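# Load carton and bottles into fridge, close door

## Task

Get the carton and all three bottles inside the refrigerator, with every bottle upright, and leave the refrigerator door completely closed. It fails if a glass bottle drops a long way, if the door is slammed while opening or closing, or if the robot tips over or ends up leaning. Anything that stays in place only because the robot is holding it at the end does not count.

## Robot and tools

Robot: a Hello Robot Stretch 4 with one arm. It has an omni-wheel base, a lift on a mast, an arm that telescopes forward, a wrist with yaw, pitch and roll, and a two-finger gripper. It is about 1.6 m tall, and the base rim lies within 0.23 m of the base origin. Cameras: head_camera (mast top, looking forward and down; turn the base to aim it), head_left_camera and head_right_camera (fisheyes beside it, pointing more steeply down, and they show the base and arm), and wrist_camera (behind the fingers, looking along them, with the fingertips low in the image). A loose object may sometimes get a brief push from outside.

Frames: the base frame has its origin on the floor under the base centre, x forward, y left, z up. hand_pose is a point between the open fingertips, given in the base frame; the printed value may be slightly off. With all wrist joints at 0 its axes match the base frame. Odometry frame = the base frame at the start of the scene.

execute_actions(actions, cameras): actions is a list with one action or none. An empty list just returns state and images. An action holds "base", "joints" or both, with optional "pace" and "contact_limits"; or it holds only {"end_of_arm": "enable_torque"}, which turns back on any wrist or gripper motor that has switched itself off. The motions in an action start together and may finish at different times.
- base: one command per action, each an offset from where the base last reported itself. translate_m = straight forward (+) or back, -2 to 2 m. strafe_m = sideways, left +, -2 to 2 m. rotate_rad = turn in place, counter-clockwise +, -3.2 to 3.2.
- joints: absolute targets by name, not offsets. lift_m 0 to 1.2 m. arm_m 0 to 0.55 m extension. wrist_yaw_rad -1.134 to 4.276 (0 forward, + left, 3.14 folded back; above 3.4 the arm may block it). wrist_pitch_rad -1.117 to 4.259 (0 level, 1.57 pointing down). wrist_roll_rad -1.117 to 4.259 (0 = fingers level; + turns clockwise seen from behind). gripper_m -0.038 to 0.141, the fingertip gap in metres; below 0 the tips press together. Joint targets out of range get clipped and reported. Any other bad value or unknown key rejects the whole call and nothing moves.
- pace: "slow", "default", "fast", "max". Base speed is 0.1/0.3/0.4/0.6 m/s and turning 1/2/3/4 rad/s. With the lift above 0.2, both are capped lower, down to 0.3 m/s and 1 rad/s at lift 1.2.
- contact_limits: only {"arm_m": v}, 0 (gentlest) to 0.75; default 0.5.
- cameras: any of head_camera, head_left_camera, head_right_camera, wrist_camera, all; null or omitted = all; [] = none.
One action lasts at most 15 s. A joint or the base you leave out may still be driving toward its earlier target. If a result reports a stop, later movement calls in the same reply are skipped. To unfold the wrist at the start, send lift_m 0.4 with wrist_yaw_rad 0.

wait(seconds 0 to 10): no new command; returns state and images. zoom_image(camera, region [x0,y0,x1,y1] pixels, at most 504x504): a closer look at that camera's latest image. read_manual: licence text only. finished_scene(scene): ends the scene for good and reports success; call it only once the goal holds without the robot.

Results: base_status and joint_status: "done" (for the base, the wheels turned as commanded even if they slipped), "off_target" (stopped short and may still be pushing), "contact_stop_at_<key>" (hit something; that part goes slack, a slack lift may sink, slack wheels may roll), "limit_stop_at_<name>", "time_out", "torque_fault" (wrist motor overloaded and gone limp; send enable_torque). "limit_stop_at_tilt": lean over 6 degrees; lift, arm and wheels go slack until it leans less. "limit_stop_at_own_body": self-collision guard, likely with pitch below -0.2 combined with roll below -0.4 or above 4. on_its_own covers things not commanded, with "held at" giving held targets. lidar_m: 12 distances in 30 degree sectors, sector 1 straight ahead, going counter-clockwise (4 left, 7 behind, 10 right). "-" = nothing seen or closer than 0.25 m; it misses glass and clear objects and thin legs. wrist_depth_mm: a 7x7 grid of depths, 100 to 2000 mm, from top left. base_odometry counts wheel turns; if turned_by_wheels and turned_by_imu differ by more than ~0.1 rad, the base hit or slipped. base_tilt in degrees (forward/right +, ~1.5 degree fixed bias). motor_effort in % with the peak in brackets; for the wheels, + means turning right.

Gripping: command a gap smaller than the object's width. Lower values squeeze harder and pull the object toward the wrist. The reading and "done" do not confirm a grasp, but a firm squeeze changes the gripper effort. If the fingertips catch on a surface, raise the lift. A load in a level gripper pushes the wrist pitch effort away from 0.

Avoid: dropping or knocking over glass bottles; swinging the door hard either way (use slow pace and low contact limits); turning or driving with more than 1 kg held and arm_m above 0.2; hard pushes or pulls with a high gripper; torque faults; tilting.

Each tool is called after "Emit:" as a command line: name --argument value for each argument, lists and objects as JSON in quotes; but a table of rows of numbers goes row by row, as --pt "numbers of a row", without its own name.

## Session

Emit:
execute_actions --actions '[]'

Scene clock: 0.00 s.
base_odometry: x=+0.000 y=+0.000 heading=+0.000 (m, m, rad; odometry frame)
turned_by_wheels: +0.000 (rad since the last result)
turned_by_imu: +0.000 (rad since the last result)
base_tilt: forward=+0.0 right=-0.4 (deg)
lidar_m: 0.75 0.81 1.01 1.07 1.12 1.40 2.63 3.14 2.92 1.88 2.60 0.92
base_status: not commanded
joint_positions: lift_m=+0.205 arm_m=-0.002 wrist_yaw_rad=+3.093 wrist_pitch_rad=+0.006 wrist_roll_rad=+0.013 gripper_m=+0.057
joint_status: not commanded
motor_effort: lift_m=+21 arm_m=-1 wrist_yaw_rad=-1 wrist_pitch_rad=-5 wrist_roll_rad=-1 gripper_m=-7 wheel_0=+0 wheel_1=+0 wheel_2=+0 (%)
hand_pose: x=-0.1153 y=+0.1012 z=+0.3815 quat_wxyz=(+0.024, -0.003, +0.007, +1.000) (m; base frame)
wrist_depth_mm: - 139 - - - 1576 1182 / - 123 201 - - 1618 1182 / 105 135 196 - - 1576 1160 / 140 142 - - - 1576 1160 / - - - - - 1537 1160 / 1229 1281 200 1336 196 1397 1138 / 866 831 946 - 917 891 946
pictures: head_camera, head_left_camera, head_right_camera, wrist_camera
Images, in order (width x height): head_camera 420x560, head_left_camera 420x672, head_right_camera 420x672, wrist_camera 616x392.

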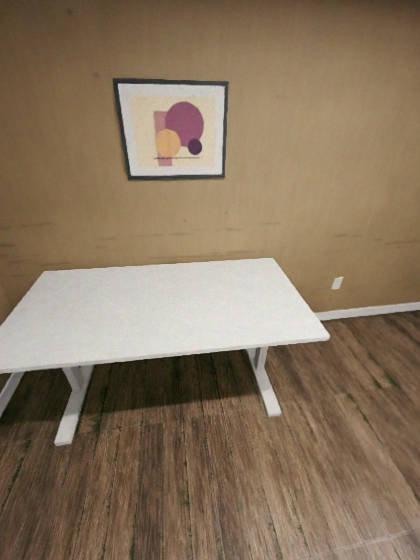

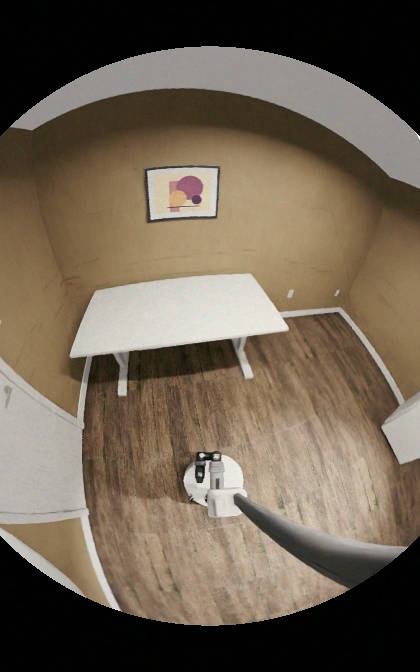

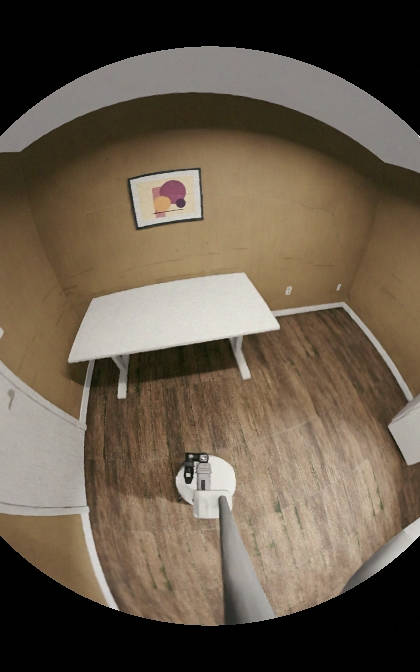

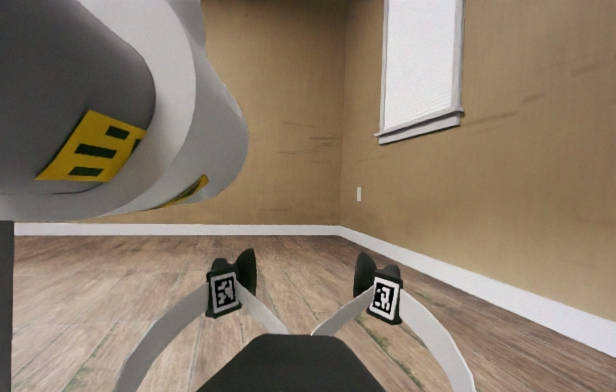

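Emit:
execute_actions --actions '[{"base":{"rotate_rad":-1.5}}]' --cameras '["head_camera","head_left_camera"]'

Scene clock: 2.43 s.
base_odometry: x=+0.000 y=+0.000 heading=-1.500 (m, m, rad; odometry frame)
turned_by_wheels: -1.500 (rad since the last result)
turned_by_imu: -1.477 (rad since the last result)
base_tilt: forward=+0.0 right=-0.4 (deg)
lidar_m: 1.84 2.59 0.85 0.78 0.82 1.07 1.10 1.10 1.47 3.12 3.17 2.12
base_status: done
joint_positions: lift_m=+0.205 arm_m=-0.002 wrist_yaw_rad=+3.093 wrist_pitch_rad=+0.006 wrist_roll_rad=+0.013 gripper_m=+0.057
joint_status: not commanded
motor_effort: lift_m=+21(21) arm_m=+0(1) wrist_yaw_rad=+2(2) wrist_pitch_rad=-5(7) wrist_roll_rad=-1(2) gripper_m=-2(3) wheel_0=+0(3) wheel_1=+0(5) wheel_2=-1(3) (%)
hand_pose: x=-0.1153 y=+0.1012 z=+0.3815 quat_wxyz=(+0.024, -0.003, +0.007, +1.000) (m; base frame)
wrist_depth_mm: - 140 1205 1229 1281 1366 1397 / - 123 201 1255 1281 1366 1060 / 105 135 196 1281 1281 1366 1430 / 140 141 1205 1255 1308 1397 1430 / 1182 1182 1229 1281 1281 1397 1464 / 1160 1182 200 1255 195 1366 1397 / 866 831 946 - 931 891 904
pictures: head_camera, head_left_camera
Images, in order (width x height): head_camera 420x560, head_left_camera 420x672.

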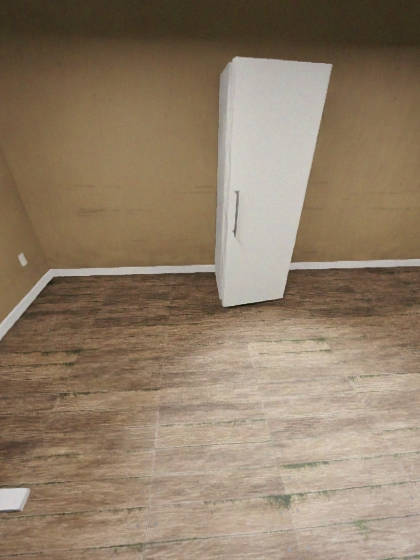

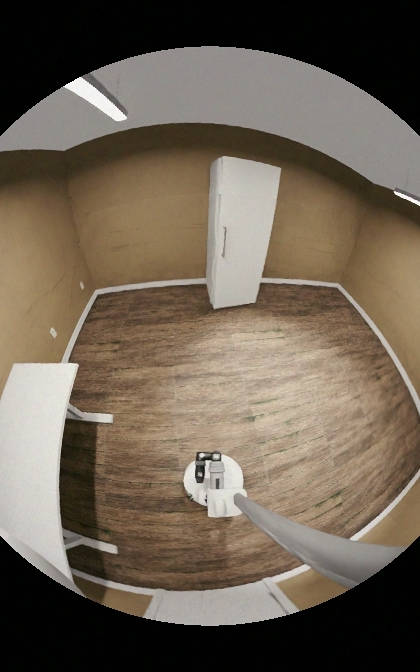

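Emit:
execute_actions --actions '[{"base":{"rotate_rad":0.36},"pace":"fast"}]' --cameras '[]'

Emit:
execute_actions --actions '[{"base":{"translate_m":1.9},"pace":"max"}]' --cameras '[]'

Emit:
execute_actions --actions '[{"base":{"rotate_rad":-1.6},"pace":"fast"}]' --cameras '["head_camera","head_left_camera"]'

Scene clock: 4.20 s.
base_odometry: x=+0.000 y=+0.000 heading=-1.140 (m, m, rad; odometry frame)
turned_by_wheels: +0.360 (rad since the last result)
turned_by_imu: +0.355 (rad since the last result)
base_tilt: forward=+0.0 right=-0.4 (deg)
lidar_m: 2.60 0.95 0.80 0.78 0.93 1.09 1.11 1.29 2.17 3.12 3.06 1.88
base_status: done
joint_positions: lift_m=+0.205 arm_m=-0.002 wrist_yaw_rad=+3.093 wrist_pitch_rad=+0.006 wrist_roll_rad=+0.013 gripper_m=+0.057
joint_status: not commanded
motor_effort: lift_m=+21(21) arm_m=-1(1) wrist_yaw_rad=+1(0) wrist_pitch_rad=-7(5) wrist_roll_rad=-2(1) gripper_m=-1(3) wheel_0=+1(5) wheel_1=+1(8) wheel_2=+1(4) (%)
hand_pose: x=-0.1153 y=+0.1012 z=+0.3815 quat_wxyz=(+0.024, -0.003, +0.007, +1.000) (m; base frame)
wrist_depth_mm: - 139 1308 1229 1182 1118 1078 / - 123 201 1255 1182 1138 1078 / 105 135 196 1229 1182 1138 1078 / 140 141 1308 1229 1205 1138 1098 / 1464 1397 1308 1255 1182 1118 1098 / 1255 1281 200 1205 195 1138 1098 / 866 831 946 - 931 891 960
pictures: none
No camera images: the call's "cameras" was empty. Leave "cameras" out to get every camera's image.

Scene clock: 8.93 s.
base_odometry: x=+0.794 y=-1.726 heading=-1.140 (m, m, rad; odometry frame)
turned_by_wheels: +0.000 (rad since the last result)
turned_by_imu: +0.000 (rad since the last result)
base_tilt: forward=+0.0 right=-0.4 (deg)
lidar_m: 0.76 0.92 1.13 1.13 1.33 1.19 2.95 3.39 3.57 0.71 0.78 0.76
base_status: done
joint_positions: lift_m=+0.205 arm_m=-0.002 wrist_yaw_rad=+3.093 wrist_pitch_rad=+0.006 wrist_roll_rad=+0.013 gripper_m=+0.057
joint_status: not commanded
motor_effort: lift_m=+21(21) arm_m=-1(1) wrist_yaw_rad=+3(0) wrist_pitch_rad=-6(6) wrist_roll_rad=-1(1) gripper_m=-5(2) wheel_0=+0(7) wheel_1=-1(5) wheel_2=+1(14) (%)
hand_pose: x=-0.1153 y=+0.1012 z=+0.3815 quat_wxyz=(+0.024, -0.003, +0.007, +1.000) (m; base frame)
wrist_depth_mm: - 139 - - - - - / - 123 202 - - - - / 105 135 196 - - 1756 1255 / 140 142 - - - - 1808 / - - - - - - 1756 / 1255 1281 200 1308 196 1281 1205 / 866 831 946 - 931 891 960
pictures: none
No camera images: the call's "cameras" was empty. Leave "cameras" out to get every camera's image.

Scene clock: 10.70 s.
base_odometry: x=+0.794 y=-1.726 heading=-2.740 (m, m, rad; odometry frame)
turned_by_wheels: -1.600 (rad since the last result)
turned_by_imu: -1.575 (rad since the last result)
base_tilt: forward=+0.0 right=-0.3 (deg)
lidar_m: 0.70 0.80 0.77 0.78 0.89 1.12 1.14 1.31 1.19 2.89 3.37 3.58
base_status: done
joint_positions: lift_m=+0.205 arm_m=-0.002 wrist_yaw_rad=+3.093 wrist_pitch_rad=+0.006 wrist_roll_rad=+0.013 gripper_m=+0.057
joint_status: not commanded
motor_effort: lift_m=+21(21) arm_m=-1(1) wrist_yaw_rad=+1(1) wrist_pitch_rad=-6(6) wrist_roll_rad=-1(1) gripper_m=-3(2) wheel_0=-1(7) wheel_1=+0(13) wheel_2=-2(12) (%)
hand_pose: x=-0.1153 y=+0.1012 z=+0.3815 quat_wxyz=(+0.024, -0.003, +0.007, +1.000) (m; base frame)
wrist_depth_mm: - 139 1308 1281 1205 1182 1118 / - 123 201 1281 1229 1182 1118 / 105 135 195 1308 1229 1160 1118 / 140 141 1308 1281 1229 1160 1138 / 1499 1430 1336 1281 1205 1182 1138 / 1255 1281 200 1255 195 1160 1118 / 866 831 960 - 931 878 960
pictures: head_camera, head_left_camera
Images, in order (width x height): head_camera 420x560, head_left_camera 420x672.

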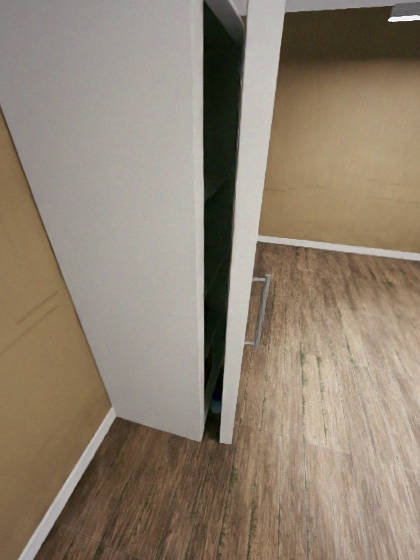

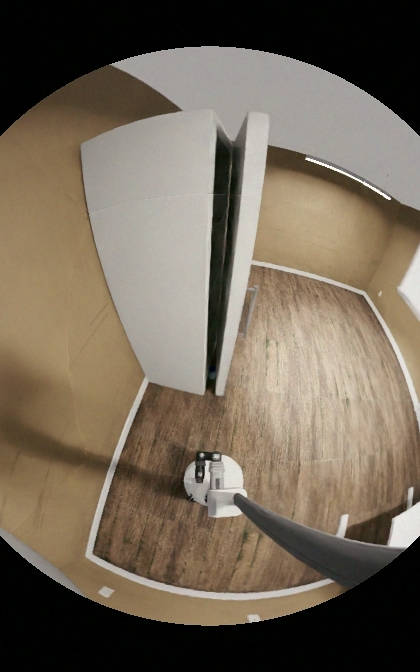

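Emit:
zoom_image --camera "head_camera" --region '[170,160,290,460]'

Region (170, 160, 290, 460) of head_camera's 420x560 image, scaled by 1.680, with more detail than that image has; it fills the left 202 columns of this view, and the rest is white.

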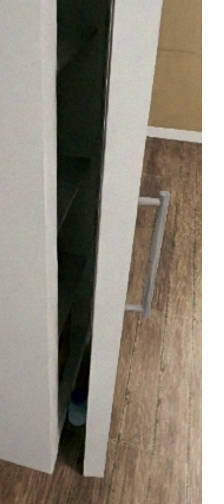

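Emit:
execute_actions --actions '[{"base":{"strafe_m":0.1},"joints":{"lift_m":0.4,"wrist_yaw_rad":0,"gripper_m":0.0,"arm_m":0.1}}]' --cameras '["head_camera","wrist_camera"]'

Scene clock: 14.70 s.
base_odometry: x=+0.833 y=-1.818 heading=-2.740 (m, m, rad; odometry frame)
turned_by_wheels: +0.000 (rad since the last result)
turned_by_imu: +0.000 (rad since the last result)
base_tilt: forward=-0.1 right=-0.4 (deg)
lidar_m: 0.72 0.82 0.67 0.66 0.77 1.12 1.11 1.28 1.26 3.03 3.50 0.73
base_status: done
joint_positions: lift_m=+0.400 arm_m=+0.099 wrist_yaw_rad=+0.000 wrist_pitch_rad=+0.006 wrist_roll_rad=+0.013 gripper_m=+0.000
joint_status: all done
motor_effort: lift_m=+26(27) arm_m=+5(5) wrist_yaw_rad=-1(5) wrist_pitch_rad=-7(7) wrist_roll_rad=+0(2) gripper_m=-2(6) wheel_0=+0(2) wheel_1=+0(12) wheel_2=-1(2) (%)
hand_pose: x=+0.5585 y=-0.0873 z=+0.5762 quat_wxyz=(+1.000, +0.007, +0.003, +0.000) (m; base frame)
wrist_depth_mm: 496 462 433 788 399 - - / 496 462 436 946 399 - - / 500 466 439 946 402 - - / 500 469 439 960 404 - - / 504 469 439 574 407 - - / 504 469 186 204 404 1983 - / 508 466 445 - 407 1336 1366
pictures: head_camera, wrist_camera
camera_calibration (this result's frames):
wrist_camera: T_world_to_cam=[[0.018688, -0.999366, 0.0303009, -0.117377], [-0.0264995, -0.0307907, -0.999175, 0.642163], [0.999474, 0.0178696, -0.0270581, -0.317784], [0, 0, 0, 1]] pos_world=[0.336827, -0.0918512, 0.63659]
Images, in order (width x height): head_camera 420x560, wrist_camera 616x392.

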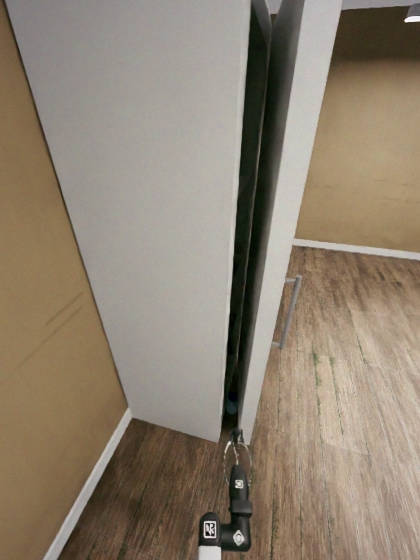

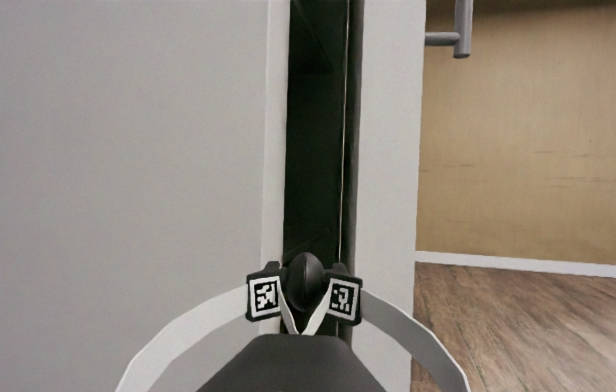

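Emit:
execute_actions --actions '[{"base":{"strafe_m":-0.01},"joints":{"wrist_roll_rad":1.57,"arm_m":0.22}}]' --cameras '["wrist_camera"]'

Emit:
execute_actions --actions '[{"joints":{"arm_m":0.34},"contact_limits":{"arm_m":0.15},"pace":"slow"}]' --cameras '["head_camera","wrist_camera"]'

Scene clock: 16.70 s.
base_odometry: x=+0.829 y=-1.809 heading=-2.740 (m, m, rad; odometry frame)
turned_by_wheels: +0.000 (rad since the last result)
turned_by_imu: +0.000 (rad since the last result)
base_tilt: forward=+0.0 right=-0.4 (deg)
lidar_m: 0.72 0.84 0.70 0.68 0.81 1.12 1.12 1.29 1.25 3.00 3.48 0.79
base_status: done
joint_positions: lift_m=+0.400 arm_m=+0.219 wrist_yaw_rad=+0.000 wrist_pitch_rad=+0.006 wrist_roll_rad=+1.570 gripper_m=+0.000
joint_status: all done
motor_effort: lift_m=+26(26) arm_m=+5(5) wrist_yaw_rad=+0(0) wrist_pitch_rad=-5(6) wrist_roll_rad=-1(4) gripper_m=-7(5) wheel_0=-1(4) wheel_1=+0(7) wheel_2=+0(0) (%)
hand_pose: x=+0.6784 y=-0.0874 z=+0.5762 quat_wxyz=(+0.707, +0.707, +0.002, -0.002) (m; base frame)
wrist_depth_mm: - - - - - 1255 842 / - - - - - 1255 842 / 283 282 282 281 281 282 282 / 854 286 286 283 285 283 283 / 569 732 878 732 854 621 591 / 324 329 185 204 312 357 366 / 319 312 314 - 310 309 312
pictures: wrist_camera
camera_calibration (this result's frames):
wrist_camera: T_world_to_cam=[[0.0126481, -0.0448826, -0.998912, 0.560874], [-0.0211358, 0.998757, -0.0451433, 0.181997], [0.999697, 0.0216837, 0.0116837, -0.459781], [0, 0, 0, 1]] pos_world=[0.456394, -0.146628, 0.573852]
Images, in order (width x height): wrist_camera 616x392.

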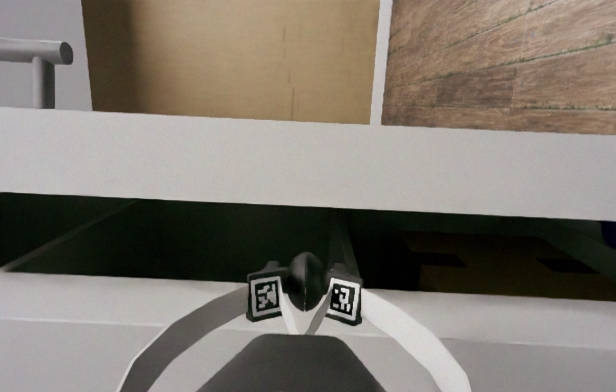

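Scene clock: 19.17 s.
base_odometry: x=+0.829 y=-1.809 heading=-2.740 (m, m, rad; odometry frame)
turned_by_wheels: +0.000 (rad since the last result)
turned_by_imu: +0.000 (rad since the last result)
base_tilt: forward=+0.0 right=-0.4 (deg)
lidar_m: 0.73 0.79 0.68 0.67 0.78 1.12 1.09 1.31 1.26 3.01 3.46 0.77
base_status: not commanded
joint_positions: lift_m=+0.400 arm_m=+0.339 wrist_yaw_rad=+0.000 wrist_pitch_rad=+0.006 wrist_roll_rad=+1.570 gripper_m=+0.000
joint_status: all done
motor_effort: lift_m=+26(26) arm_m=+6(7) wrist_yaw_rad=+1(0) wrist_pitch_rad=-7(7) wrist_roll_rad=+0(0) gripper_m=-5(6) wheel_0=-1(1) wheel_1=+1(0) wheel_2=+0(0) (%)
contact_limits: arm_m 0.15
hand_pose: x=+0.7984 y=-0.0874 z=+0.5762 quat_wxyz=(+0.707, +0.707, +0.002, -0.002) (m; base frame)
wrist_depth_mm: - - - - - 1255 854 / 161 161 161 161 161 161 768 / 163 163 162 162 162 162 162 / 165 165 164 164 163 163 163 / 508 732 750 741 732 544 521 / 469 699 185 204 349 413 399 / 221 211 226 - 225 237 242
pictures: head_camera, wrist_camera
camera_calibration (this result's frames):
wrist_camera: T_world_to_cam=[[0.0126437, -0.044833, -0.998914, 0.559365], [-0.0210436, 0.998761, -0.0450924, 0.184457], [0.999699, 0.0215909, 0.0116846, -0.579717], [0, 0, 0, 1]] pos_world=[0.576351, -0.146634, 0.573849]
Images, in order (width x height): head_camera 420x560, wrist_camera 616x392.

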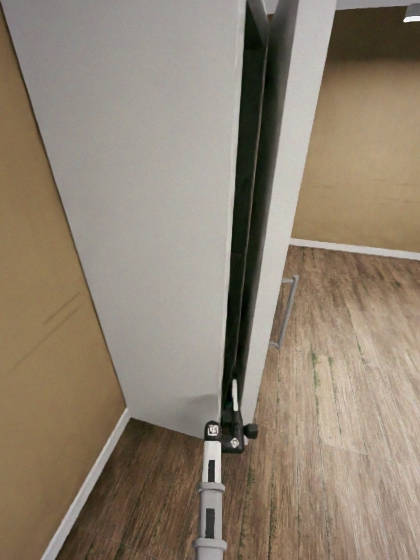

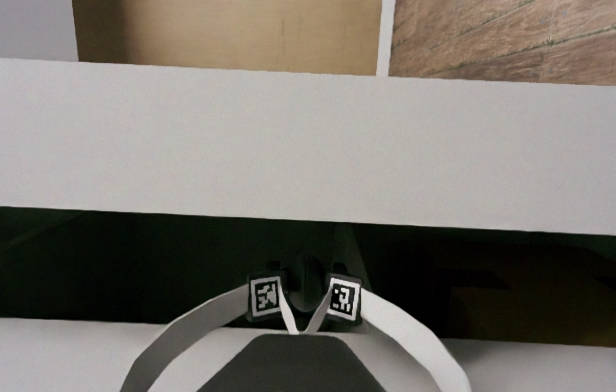

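Emit:
execute_actions --actions '[{"base":{"strafe_m":-0.2},"joints":{"arm_m":0.37},"pace":"slow"}]' --cameras '["head_camera","wrist_camera"]'

Scene clock: 22.50 s.
base_odometry: x=+0.751 y=-1.625 heading=-2.740 (m, m, rad; odometry frame)
turned_by_wheels: +0.000 (rad since the last result)
turned_by_imu: +0.001 (rad since the last result)
base_tilt: forward=+0.1 right=-0.4 (deg)
lidar_m: 0.74 0.78 0.88 0.87 1.03 1.15 1.15 1.23 1.10 2.83 3.22 0.84
base_status: done
joint_positions: lift_m=+0.400 arm_m=+0.369 wrist_yaw_rad=+0.001 wrist_pitch_rad=+0.006 wrist_roll_rad=+1.570 gripper_m=+0.000
joint_status: all done
motor_effort: lift_m=+26(26) arm_m=+5(7) wrist_yaw_rad=-3(19) wrist_pitch_rad=-7(6) wrist_roll_rad=-1(1) gripper_m=-5(3) wheel_0=+1(10) wheel_1=+0(11) wheel_2=+0(1) (%)
hand_pose: x=+0.8285 y=-0.0872 z=+0.5762 quat_wxyz=(+0.707, +0.707, +0.002, -0.002) (m; base frame)
wrist_depth_mm: - - - - - 1281 842 / 160 160 160 - 1983 1078 820 / 154 154 154 155 155 155 156 / 148 148 149 149 149 150 150 / 368 307 258 198 203 181 171 / 707 691 185 204 683 699 676 / 585 621 723 - 715 707 603
pictures: head_camera, wrist_camera
camera_calibration (this result's frames):
wrist_camera: T_world_to_cam=[[0.0126725, -0.0448249, -0.998914, 0.55897], [-0.0216831, 0.998747, -0.0450924, 0.185433], [0.999685, 0.022231, 0.0116847, -0.6097], [0, 0, 0, 1]] pos_world=[0.606445, -0.146591, 0.573849]
Images, in order (width x height): head_camera 420x560, wrist_camera 616x392.

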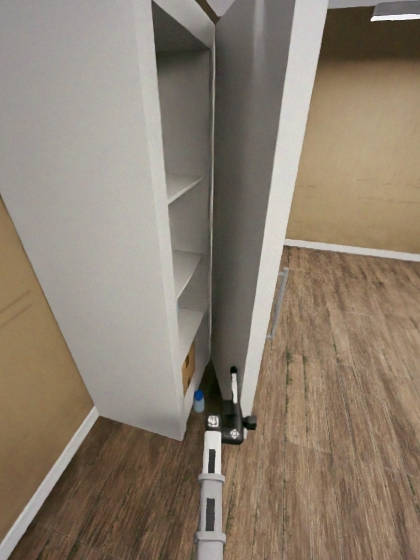

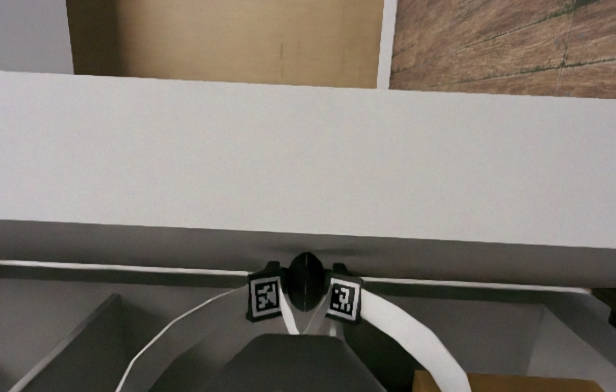

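Emit:
execute_actions --actions '[{"base":{"strafe_m":-0.27},"joints":{"arm_m":0.48},"pace":"slow"}]' --cameras '["head_camera"]'

Emit:
execute_actions --actions '[{"base":{"translate_m":0.27},"pace":"slow"}]' --cameras '["head_camera","head_left_camera"]'

Scene clock: 26.90 s.
base_odometry: x=+0.646 y=-1.376 heading=-2.740 (m, m, rad; odometry frame)
turned_by_wheels: +0.000 (rad since the last result)
turned_by_imu: +0.000 (rad since the last result)
base_tilt: forward=+0.0 right=-0.4 (deg)
lidar_m: 0.98 0.87 1.14 1.12 1.31 1.23 1.24 0.91 0.87 2.56 2.92 3.50
base_status: done
joint_positions: lift_m=+0.400 arm_m=+0.479 wrist_yaw_rad=+0.000 wrist_pitch_rad=+0.006 wrist_roll_rad=+1.570 gripper_m=+0.000
joint_status: all done
motor_effort: lift_m=+26(26) arm_m=+5(6) wrist_yaw_rad=+1(3) wrist_pitch_rad=-5(7) wrist_roll_rad=+0(2) gripper_m=-7(4) wheel_0=+0(7) wheel_1=-1(1) wheel_2=-1(6) (%)
hand_pose: x=+0.9384 y=-0.0874 z=+0.5762 quat_wxyz=(+0.707, +0.707, +0.002, -0.002) (m; base frame)
wrist_depth_mm: - - - - - 1281 854 / 285 286 285 283 286 285 282 / 312 309 306 304 301 300 297 / 345 343 340 338 332 330 329 / 387 384 379 359 370 370 366 / 439 433 185 204 399 415 413 / 512 477 480 - 473 466 473
pictures: head_camera
Images, in order (width x height): head_camera 420x560.

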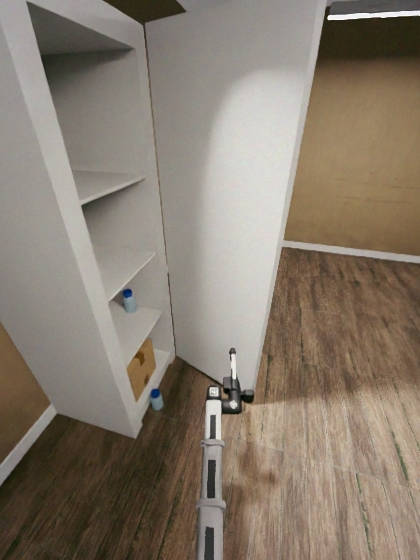

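Scene clock: 30.87 s.
base_odometry: x=+0.397 y=-1.482 heading=-2.740 (m, m, rad; odometry frame)
turned_by_wheels: +0.000 (rad since the last result)
turned_by_imu: +0.000 (rad since the last result)
base_tilt: forward=+0.0 right=-0.4 (deg)
lidar_m: 0.91 0.64 0.70 1.07 1.24 1.48 1.50 1.08 1.32 2.61 3.02 0.92
base_status: done
joint_positions: lift_m=+0.400 arm_m=+0.479 wrist_yaw_rad=+0.000 wrist_pitch_rad=+0.006 wrist_roll_rad=+1.570 gripper_m=+0.000
joint_status: not commanded
motor_effort: lift_m=+26(26) arm_m=+5(6) wrist_yaw_rad=+1(13) wrist_pitch_rad=-6(7) wrist_roll_rad=+0(2) gripper_m=-3(7) wheel_0=+1(3) wheel_1=+1(10) wheel_2=-1(9) (%)
hand_pose: x=+0.9384 y=-0.0875 z=+0.5762 quat_wxyz=(+0.707, +0.707, +0.002, -0.002) (m; base frame)
wrist_depth_mm: 205 204 203 202 202 201 200 / 213 212 211 211 209 209 208 / 222 221 220 220 219 218 217 / 232 231 230 229 229 227 227 / 242 242 241 236 239 237 236 / 254 253 185 204 245 249 248 / 268 262 263 - 260 258 260
pictures: head_camera, head_left_camera
Images, in order (width x height): head_camera 420x560, head_left_camera 420x672.

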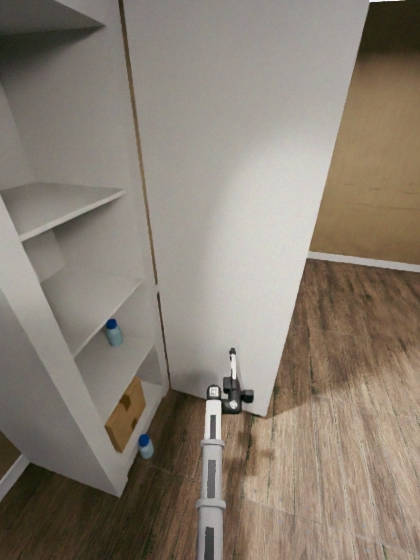

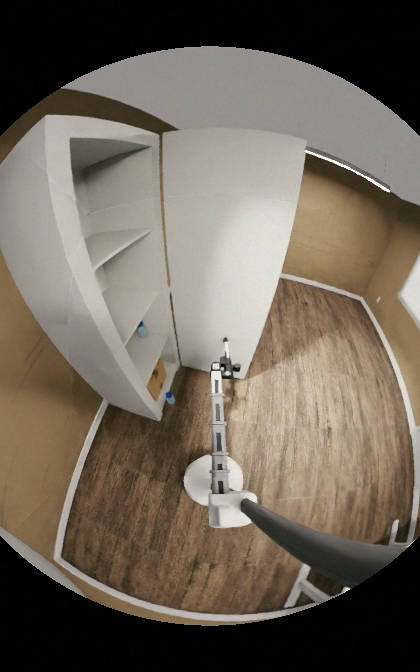

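Emit:
execute_actions --actions '[{"base":{"strafe_m":-0.18},"joints":{"arm_m":0.0,"wrist_roll_rad":0,"wrist_pitch_rad":0.4,"gripper_m":0.13},"pace":"fast"}]' --cameras '[]'

Emit:
execute_actions --actions '[{"base":{"rotate_rad":1.24},"pace":"fast"}]' --cameras '["head_camera"]'

Emit:
execute_actions --actions '[{"base":{"strafe_m":-0.385},"joints":{"arm_m":0.15,"lift_m":0.25}}]' --cameras '["head_camera","wrist_camera","head_right_camera"]'

Scene clock: 34.57 s.
base_odometry: x=+0.327 y=-1.316 heading=-2.740 (m, m, rad; odometry frame)
turned_by_wheels: +0.000 (rad since the last result)
turned_by_imu: +0.000 (rad since the last result)
base_tilt: forward=-0.1 right=-0.4 (deg)
lidar_m: 0.89 0.80 0.77 1.25 1.43 1.52 1.43 0.98 1.43 2.46 2.84 3.19
base_status: done
joint_positions: lift_m=+0.400 arm_m=+0.001 wrist_yaw_rad=+0.000 wrist_pitch_rad=+0.402 wrist_roll_rad=+0.000 gripper_m=+0.130
joint_status: all done
motor_effort: lift_m=+26(26) arm_m=-6(7) wrist_yaw_rad=+2(0) wrist_pitch_rad=-6(6) wrist_roll_rad=-3(7) gripper_m=-2(4) wheel_0=+0(9) wheel_1=+0(9) wheel_2=+0(1) (%)
hand_pose: x=+0.4373 y=-0.0875 z=+0.4649 quat_wxyz=(+0.980, +0.000, +0.200, +0.000) (m; base frame)
wrist_depth_mm: 732 691 647 603 - - - / 778 741 683 640 - - - / 831 798 732 683 - - - / 891 866 788 732 1499 1537 1576 / 866 917 842 788 1118 1118 1160 / 809 798 798 831 820 854 917 / 707 691 732 - 741 750 750
pictures: none
No camera images: the call's "cameras" was empty. Leave "cameras" out to get every camera's image.

Scene clock: 36.17 s.
base_odometry: x=+0.327 y=-1.316 heading=-1.500 (m, m, rad; odometry frame)
turned_by_wheels: +1.240 (rad since the last result)
turned_by_imu: +1.221 (rad since the last result)
base_tilt: forward=+0.0 right=-0.4 (deg)
lidar_m: 0.91 1.26 1.65 1.51 1.08 1.01 2.23 2.52 3.22 0.90 0.89 0.77
base_status: done
joint_positions: lift_m=+0.400 arm_m=+0.001 wrist_yaw_rad=+0.000 wrist_pitch_rad=+0.402 wrist_roll_rad=+0.000 gripper_m=+0.130
joint_status: not commanded
motor_effort: lift_m=+25(26) arm_m=-6(5) wrist_yaw_rad=-1(1) wrist_pitch_rad=-5(7) wrist_roll_rad=-2(2) gripper_m=-3(1) wheel_0=-1(6) wheel_1=+1(5) wheel_2=+0(6) (%)
hand_pose: x=+0.4374 y=-0.0874 z=+0.4650 quat_wxyz=(+0.980, +0.000, +0.200, +0.000) (m; base frame)
wrist_depth_mm: 904 931 931 946 676 452 878 / 960 976 991 1025 676 484 788 / 1008 1042 1060 1060 676 521 878 / 1078 1098 1118 1138 676 603 621 / 1042 1060 1078 1098 668 640 661 / 842 798 798 878 647 683 691 / 707 691 741 - 691 676 699
pictures: head_camera
Images, in order (width x height): head_camera 420x560.

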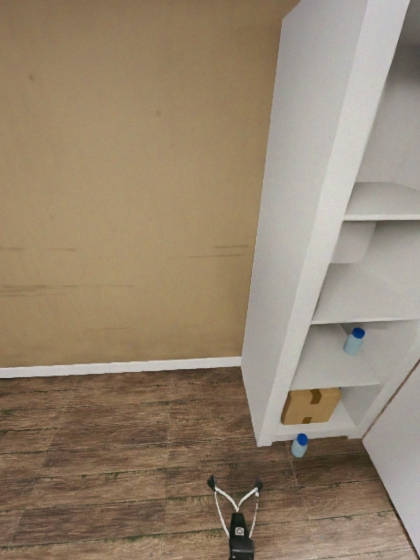

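Scene clock: 38.77 s.
base_odometry: x=-0.057 y=-1.344 heading=-1.500 (m, m, rad; odometry frame)
turned_by_wheels: +0.000 (rad since the last result)
turned_by_imu: +0.001 (rad since the last result)
base_tilt: forward=+0.0 right=-0.4 (deg)
lidar_m: 0.71 1.32 1.66 1.92 1.30 1.48 2.39 2.46 3.03 2.80 0.53 0.68
base_status: done
joint_positions: lift_m=+0.250 arm_m=+0.149 wrist_yaw_rad=+0.000 wrist_pitch_rad=+0.402 wrist_roll_rad=+0.000 gripper_m=+0.130
joint_status: all done
motor_effort: lift_m=+16(22) arm_m=+5(7) wrist_yaw_rad=+2(1) wrist_pitch_rad=-5(5) wrist_roll_rad=-1(2) gripper_m=-1(2) wheel_0=+0(8) wheel_1=+1(9) wheel_2=+0(0) (%)
hand_pose: x=+0.5854 y=-0.0874 z=+0.3157 quat_wxyz=(+0.980, +0.000, +0.200, +0.000) (m; base frame)
wrist_depth_mm: 798 329 640 732 750 647 469 / 854 345 521 418 445 609 466 / 904 370 439 430 439 580 466 / 946 399 466 455 469 597 462 / 778 424 521 496 500 580 484 / 634 473 473 473 496 508 512 / 530 504 500 - 535 535 539
pictures: head_camera, head_right_camera, wrist_camera
camera_calibration (this result's frames):
wrist_camera: T_world_to_cam=[[0.0338867, -0.998882, 0.0329725, -0.119753], [-0.409873, -0.0439791, -0.911082, 0.57812], [0.911513, 0.017359, -0.410905, -0.179111], [0, 0, 0, 1]] pos_world=[0.404276, -0.0910848, 0.457066]
Images, in order (width x height): head_camera 420x560, head_right_camera 420x672, wrist_camera 616x392.

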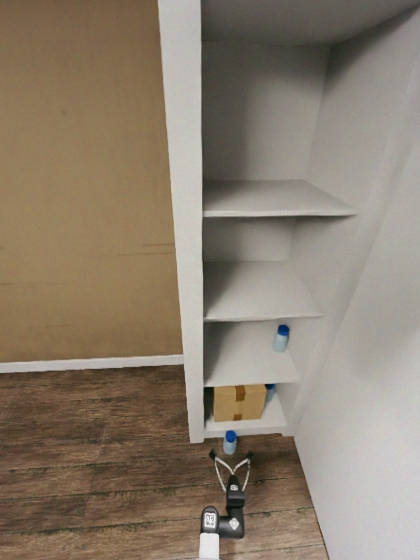

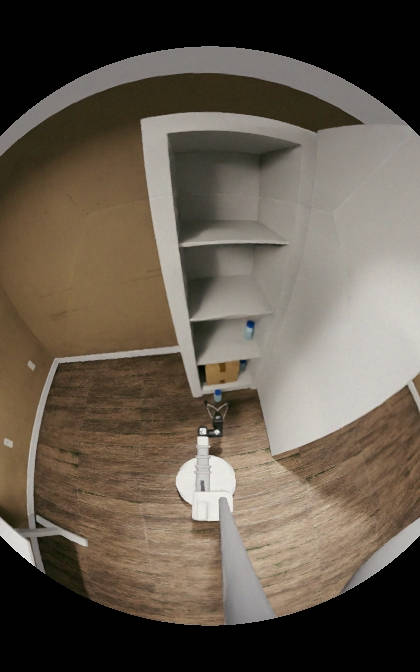

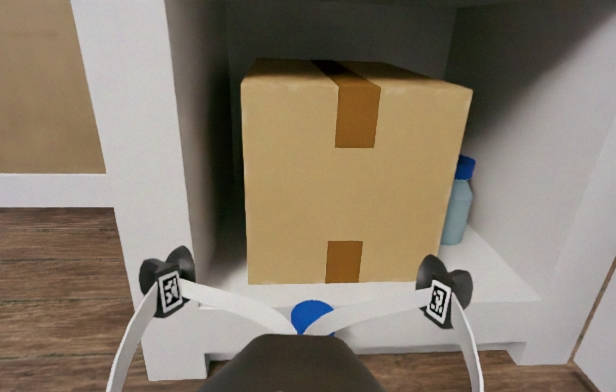

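All three bottles are visible and the gripper is aligned with the one on the floor.

Emit:
execute_actions --actions '[{"joints":{"lift_m":0.01,"arm_m":0.17}}]' --cameras '["wrist_camera","head_camera"]'

Scene clock: 41.10 s.
base_odometry: x=-0.057 y=-1.344 heading=-1.500 (m, m, rad; odometry frame)
turned_by_wheels: +0.000 (rad since the last result)
turned_by_imu: +0.000 (rad since the last result)
base_tilt: forward=+0.0 right=-0.4 (deg)
lidar_m: 0.67 1.32 1.69 1.92 1.29 1.44 2.39 2.48 3.03 2.81 0.52 0.69
base_status: not commanded
joint_positions: lift_m=+0.010 arm_m=+0.169 wrist_yaw_rad=+0.000 wrist_pitch_rad=+0.402 wrist_roll_rad=+0.000 gripper_m=+0.130
joint_status: all done
motor_effort: lift_m=+16(16) arm_m=+5(5) wrist_yaw_rad=+0(1) wrist_pitch_rad=-6(4) wrist_roll_rad=-2(1) gripper_m=+0(1) wheel_0=+0(0) wheel_1=+1(1) wheel_2=+1(0) (%)
hand_pose: x=+0.6054 y=-0.0874 z=+0.0758 quat_wxyz=(+0.980, +0.000, +0.200, +0.000) (m; base frame)
wrist_depth_mm: 778 310 449 362 366 379 462 / 831 329 430 384 389 484 462 / 707 349 359 319 375 382 392 / 484 375 379 322 397 404 413 / 368 373 379 345 392 397 402 / 296 278 282 306 287 301 320 / 248 244 260 - 259 260 264
pictures: head_camera, wrist_camera
camera_calibration (this result's frames):
wrist_camera: T_world_to_cam=[[0.0337973, -0.998885, 0.0329723, -0.112488], [-0.409879, -0.0439423, -0.911081, 0.36769], [0.911514, 0.0172774, -0.410907, -0.29593], [0, 0, 0, 1]] pos_world=[0.424254, -0.0910923, 0.217105]
Images, in order (width x height): head_camera 420x560, wrist_camera 616x392.

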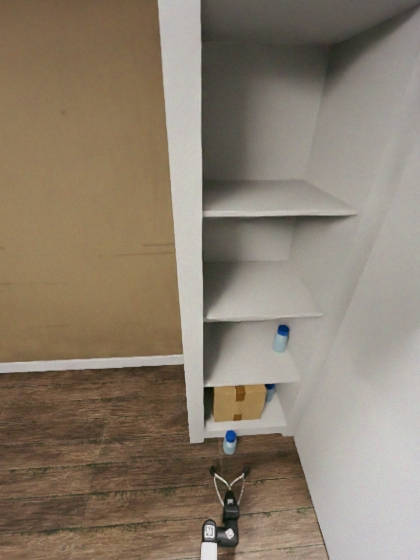

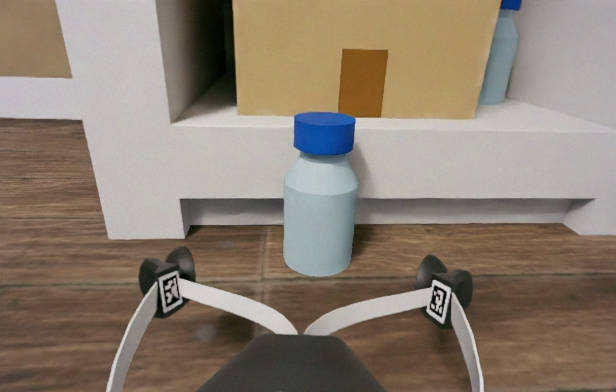

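Emit:
execute_actions --actions '[{"base":{"strafe_m":-0.01},"joints":{"lift_m":0.0,"arm_m":0.305},"contact_limits":{"arm_m":0.15}}]' --cameras '["wrist_camera"]'

Emit:
execute_actions --actions '[{"joints":{"gripper_m":0.03}}]' --cameras '["wrist_camera"]'

Scene clock: 43.00 s.
base_odometry: x=-0.067 y=-1.344 heading=-1.500 (m, m, rad; odometry frame)
turned_by_wheels: +0.000 (rad since the last result)
turned_by_imu: +0.000 (rad since the last result)
base_tilt: forward=+0.0 right=-0.4 (deg)
lidar_m: 0.72 1.34 1.65 1.92 1.29 1.45 2.41 2.47 3.04 2.80 0.50 0.64
base_status: done
joint_positions: lift_m=+0.001 arm_m=+0.304 wrist_yaw_rad=+0.000 wrist_pitch_rad=+0.402 wrist_roll_rad=+0.000 gripper_m=+0.130
joint_status: all done
joint sent to its limit — the command would take lift_m past its lower limit, so that joint was sent only as far as its limit.
motor_effort: lift_m=+16(15) arm_m=+5(6) wrist_yaw_rad=+1(2) wrist_pitch_rad=-5(7) wrist_roll_rad=-2(2) gripper_m=+0(2) wheel_0=-1(9) wheel_1=-1(2) wheel_2=+0(2) (%)
contact_limits: arm_m 0.15
hand_pose: x=+0.7405 y=-0.0874 z=+0.0669 quat_wxyz=(+0.980, +0.000, +0.200, +0.000) (m; base frame)
wrist_depth_mm: 198 319 235 239 244 248 303 / 203 319 249 254 258 265 389 / 214 259 258 263 267 274 306 / 226 230 236 175 246 251 256 / 241 244 248 188 260 270 276 / 260 264 267 187 273 289 304 / 237 233 249 - 248 249 253
pictures: wrist_camera
camera_calibration (this result's frames):
wrist_camera: T_world_to_cam=[[0.0338976, -0.998881, 0.0329736, -0.116805], [-0.409839, -0.0439839, -0.911097, 0.414892], [0.911528, 0.0173701, -0.410872, -0.422673], [0, 0, 0, 1]] pos_world=[0.559276, -0.0910837, 0.208194]
Images, in order (width x height): wrist_camera 616x392.

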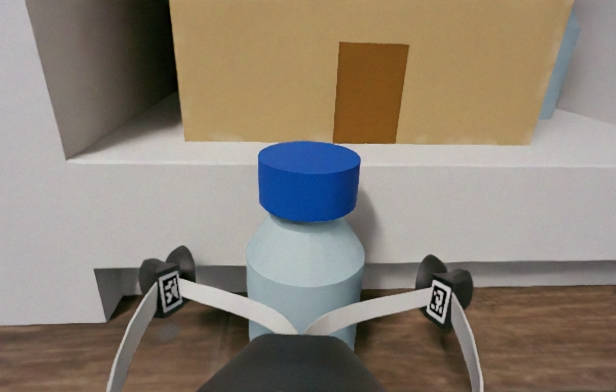

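Scene clock: 44.93 s.
base_odometry: x=-0.067 y=-1.344 heading=-1.500 (m, m, rad; odometry frame)
turned_by_wheels: +0.000 (rad since the last result)
turned_by_imu: +0.000 (rad since the last result)
base_tilt: forward=+0.0 right=-0.4 (deg)
lidar_m: 0.72 1.32 1.70 1.92 1.27 1.46 2.41 2.48 3.03 2.80 0.48 0.66
base_status: not commanded
joint_positions: lift_m=+0.001 arm_m=+0.304 wrist_yaw_rad=+0.000 wrist_pitch_rad=+0.406 wrist_roll_rad=+0.000 gripper_m=+0.030
joint_status: all done
motor_effort: lift_m=+17(18) arm_m=+5(5) wrist_yaw_rad=+0(1) wrist_pitch_rad=-18(18) wrist_roll_rad=-2(1) gripper_m=-17(12) wheel_0=-1(1) wheel_1=-1(1) wheel_2=+0(0) (%)
hand_pose: x=+0.7400 y=-0.0874 z=+0.0655 quat_wxyz=(+0.979, +0.000, +0.202, +0.000) (m; base frame)
wrist_depth_mm: 198 317 236 239 243 248 301 / 204 317 249 254 258 264 389 / 215 248 255 260 268 274 286 / 228 231 236 164 246 252 257 / 244 249 247 176 263 272 278 / 259 262 190 178 189 296 298 / 233 229 244 - 243 237 248
pictures: wrist_camera
camera_calibration (this result's frames):
wrist_camera: T_world_to_cam=[[0.034215, -0.998875, 0.0328241, -0.116925], [-0.414003, -0.0440586, -0.909209, 0.416416], [0.909632, 0.0175192, -0.415045, -0.421091], [0, 0, 0, 1]] pos_world=[0.559436, -0.0910695, 0.207675]
Images, in order (width x height): wrist_camera 616x392.

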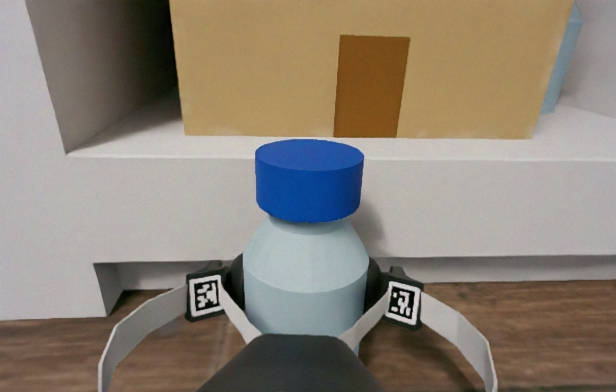

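Emit:
execute_actions --actions '[{"joints":{"lift_m":0.04,"arm_m":0.27,"gripper_m":0.02},"pace":"slow"}]' --cameras '["wrist_camera"]'

Emit:
execute_actions --actions '[{"joints":{"lift_m":0.57}}]' --cameras '["wrist_camera","head_camera"]'

Scene clock: 46.93 s.
base_odometry: x=-0.067 y=-1.344 heading=-1.500 (m, m, rad; odometry frame)
turned_by_wheels: +0.000 (rad since the last result)
turned_by_imu: +0.000 (rad since the last result)
base_tilt: forward=+0.0 right=-0.4 (deg)
lidar_m: 0.65 1.31 1.67 1.90 1.30 1.44 2.41 2.45 3.02 2.78 0.50 0.65
base_status: not commanded
joint_positions: lift_m=+0.039 arm_m=+0.271 wrist_yaw_rad=+0.000 wrist_pitch_rad=+0.407 wrist_roll_rad=+0.000 gripper_m=+0.020
joint_status: all done
motor_effort: lift_m=+28(29) arm_m=-5(6) wrist_yaw_rad=+0(0) wrist_pitch_rad=-20(21) wrist_roll_rad=-1(1) gripper_m=-17(12) wheel_0=-1(1) wheel_1=-1(1) wheel_2=+0(0) (%)
hand_pose: x=+0.7069 y=-0.0874 z=+0.1035 quat_wxyz=(+0.979, +0.000, +0.202, +0.000) (m; base frame)
wrist_depth_mm: 218 309 266 270 274 279 410 / 230 307 282 286 293 297 407 / 244 307 301 201 310 320 404 / 262 272 278 160 290 298 304 / 282 287 283 173 301 314 322 / 307 298 187 174 185 349 355 / 278 272 283 - 289 282 294
pictures: wrist_camera
camera_calibration (this result's frames):
wrist_camera: T_world_to_cam=[[0.0341273, -0.998879, 0.0328177, -0.117003], [-0.414177, -0.0440197, -0.909131, 0.437398], [0.909556, 0.0174338, -0.415215, -0.375155], [0, 0, 0, 1]] pos_world=[0.526378, -0.0910774, 0.245722]
Images, in order (width x height): wrist_camera 616x392.

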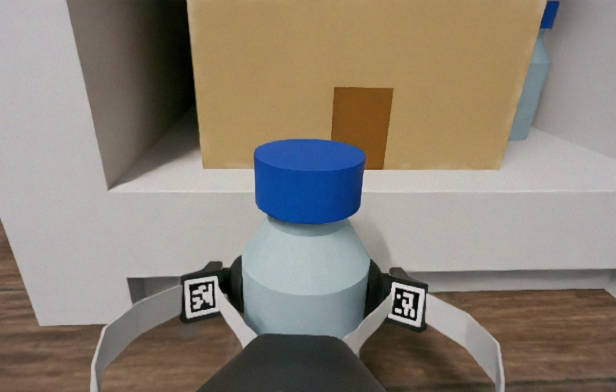

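Scene clock: 49.97 s.
base_odometry: x=-0.067 y=-1.344 heading=-1.500 (m, m, rad; odometry frame)
turned_by_wheels: +0.000 (rad since the last result)
turned_by_imu: +0.000 (rad since the last result)
base_tilt: forward=+0.1 right=-0.4 (deg)
lidar_m: 0.71 1.31 1.69 1.91 1.31 1.48 2.40 2.49 3.02 2.79 0.51 0.66
base_status: not commanded
joint_positions: lift_m=+0.569 arm_m=+0.271 wrist_yaw_rad=+0.000 wrist_pitch_rad=+0.407 wrist_roll_rad=+0.000 gripper_m=+0.020
joint_status: all done
motor_effort: lift_m=+28(30) arm_m=-5(6) wrist_yaw_rad=+0(1) wrist_pitch_rad=-19(20) wrist_roll_rad=-3(1) gripper_m=-21(21) wheel_0=-1(1) wheel_1=-1(1) wheel_2=+0(0) (%)
hand_pose: x=+0.7069 y=-0.0874 z=+0.6336 quat_wxyz=(+0.979, +0.000, +0.202, +0.000) (m; base frame)
wrist_depth_mm: 218 309 609 627 634 609 436 / 230 307 640 668 676 609 436 / 245 309 683 201 715 508 436 / 262 307 544 160 609 517 436 / 282 307 418 173 455 462 424 / 309 298 187 174 185 384 399 / 842 340 544 - 452 544 436
pictures: head_camera, wrist_camera
camera_calibration (this result's frames):
wrist_camera: T_world_to_cam=[[0.0341253, -0.998879, 0.0328199, -0.134398], [-0.414123, -0.0440198, -0.909156, 0.919255], [0.909581, 0.0174337, -0.41516, -0.155114], [0, 0, 0, 1]] pos_world=[0.526359, -0.0910774, 0.77576]
Images, in order (width x height): head_camera 420x560, wrist_camera 616x392.

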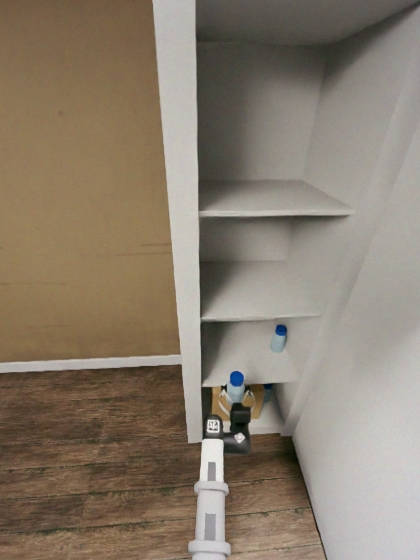

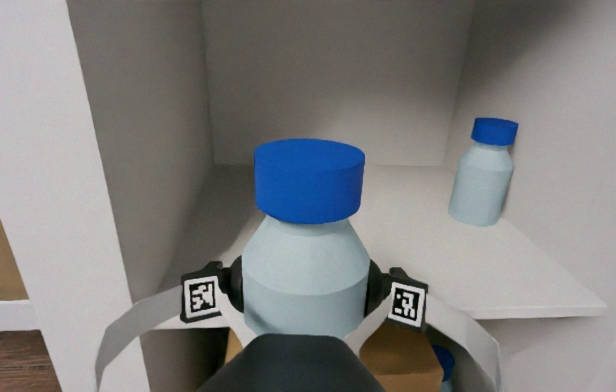

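Emit:
execute_actions --actions '[{"joints":{"arm_m":0.49},"contact_limits":{"arm_m":0.2}}]' --cameras '[]'

Emit:
execute_actions --actions '[{"joints":{"lift_m":0.525},"pace":"slow"}]' --cameras '["wrist_camera"]'

Scene clock: 52.10 s.
base_odometry: x=-0.067 y=-1.344 heading=-1.500 (m, m, rad; odometry frame)
turned_by_wheels: +0.000 (rad since the last result)
turned_by_imu: +0.000 (rad since the last result)
base_tilt: forward=+0.0 right=-0.4 (deg)
lidar_m: 0.73 1.32 1.68 1.90 1.29 1.44 2.42 2.47 3.03 2.78 0.49 0.66
base_status: not commanded
joint_positions: lift_m=+0.569 arm_m=+0.489 wrist_yaw_rad=+0.000 wrist_pitch_rad=+0.407 wrist_roll_rad=+0.000 gripper_m=+0.020
joint_status: all done
motor_effort: lift_m=+27(27) arm_m=+5(6) wrist_yaw_rad=+1(1) wrist_pitch_rad=-18(18) wrist_roll_rad=-2(2) gripper_m=-18(18) wheel_0=-1(1) wheel_1=-1(1) wheel_2=+0(0) (%)
contact_limits: arm_m 0.2
hand_pose: x=+0.9249 y=-0.0874 z=+0.6336 quat_wxyz=(+0.979, +0.000, +0.202, +0.000) (m; base frame)
wrist_depth_mm: 231 370 421 427 436 442 404 / 231 370 442 455 462 473 402 / 230 370 473 201 492 500 404 / 230 370 504 160 530 530 413 / 230 373 418 173 452 459 312 / 230 293 187 174 185 368 320 / 230 285 296 - 303 296 309
pictures: none
No camera images: the call's "cameras" was empty. Leave "cameras" out to get every camera's image.

Scene clock: 53.33 s.
base_odometry: x=-0.067 y=-1.344 heading=-1.500 (m, m, rad; odometry frame)
turned_by_wheels: +0.000 (rad since the last result)
turned_by_imu: +0.000 (rad since the last result)
base_tilt: forward=+0.0 right=-0.4 (deg)
lidar_m: 0.71 1.33 1.68 1.92 1.28 1.42 2.40 2.44 3.06 2.80 0.50 0.68
base_status: not commanded
joint_positions: lift_m=+0.525 arm_m=+0.489 wrist_yaw_rad=+0.000 wrist_pitch_rad=+0.407 wrist_roll_rad=+0.000 gripper_m=+0.020
joint_status: all done
motor_effort: lift_m=+18(26) arm_m=+5(5) wrist_yaw_rad=+0(1) wrist_pitch_rad=-21(20) wrist_roll_rad=-1(0) gripper_m=-18(18) wheel_0=-1(1) wheel_1=-1(1) wheel_2=+0(0) (%)
hand_pose: x=+0.9249 y=-0.0874 z=+0.5893 quat_wxyz=(+0.979, +0.000, +0.202, +0.000) (m; base frame)
wrist_depth_mm: 230 370 418 427 436 442 404 / 231 370 445 455 462 473 404 / 230 370 473 201 492 500 413 / 229 368 477 160 500 504 394 / 230 340 347 173 375 382 310 / 230 270 187 175 185 303 306 / 227 235 244 - 250 242 254
pictures: wrist_camera
camera_calibration (this result's frames):
wrist_camera: T_world_to_cam=[[0.0341833, -0.998877, 0.0328149, -0.140423], [-0.414251, -0.0440418, -0.909096, 0.969413], [0.90952, 0.0174823, -0.415292, -0.371673], [0, 0, 0, 1]] pos_world=[0.744425, -0.0910729, 0.731546]
Images, in order (width x height): wrist_camera 616x392.

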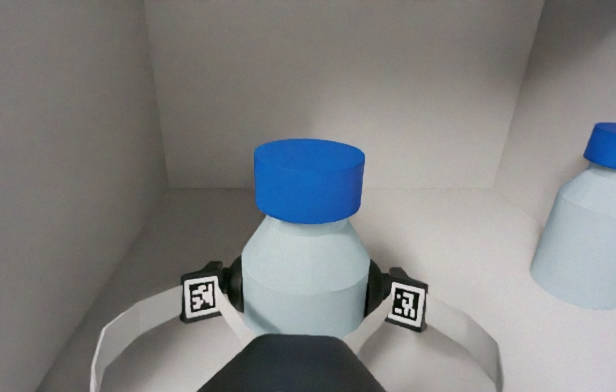

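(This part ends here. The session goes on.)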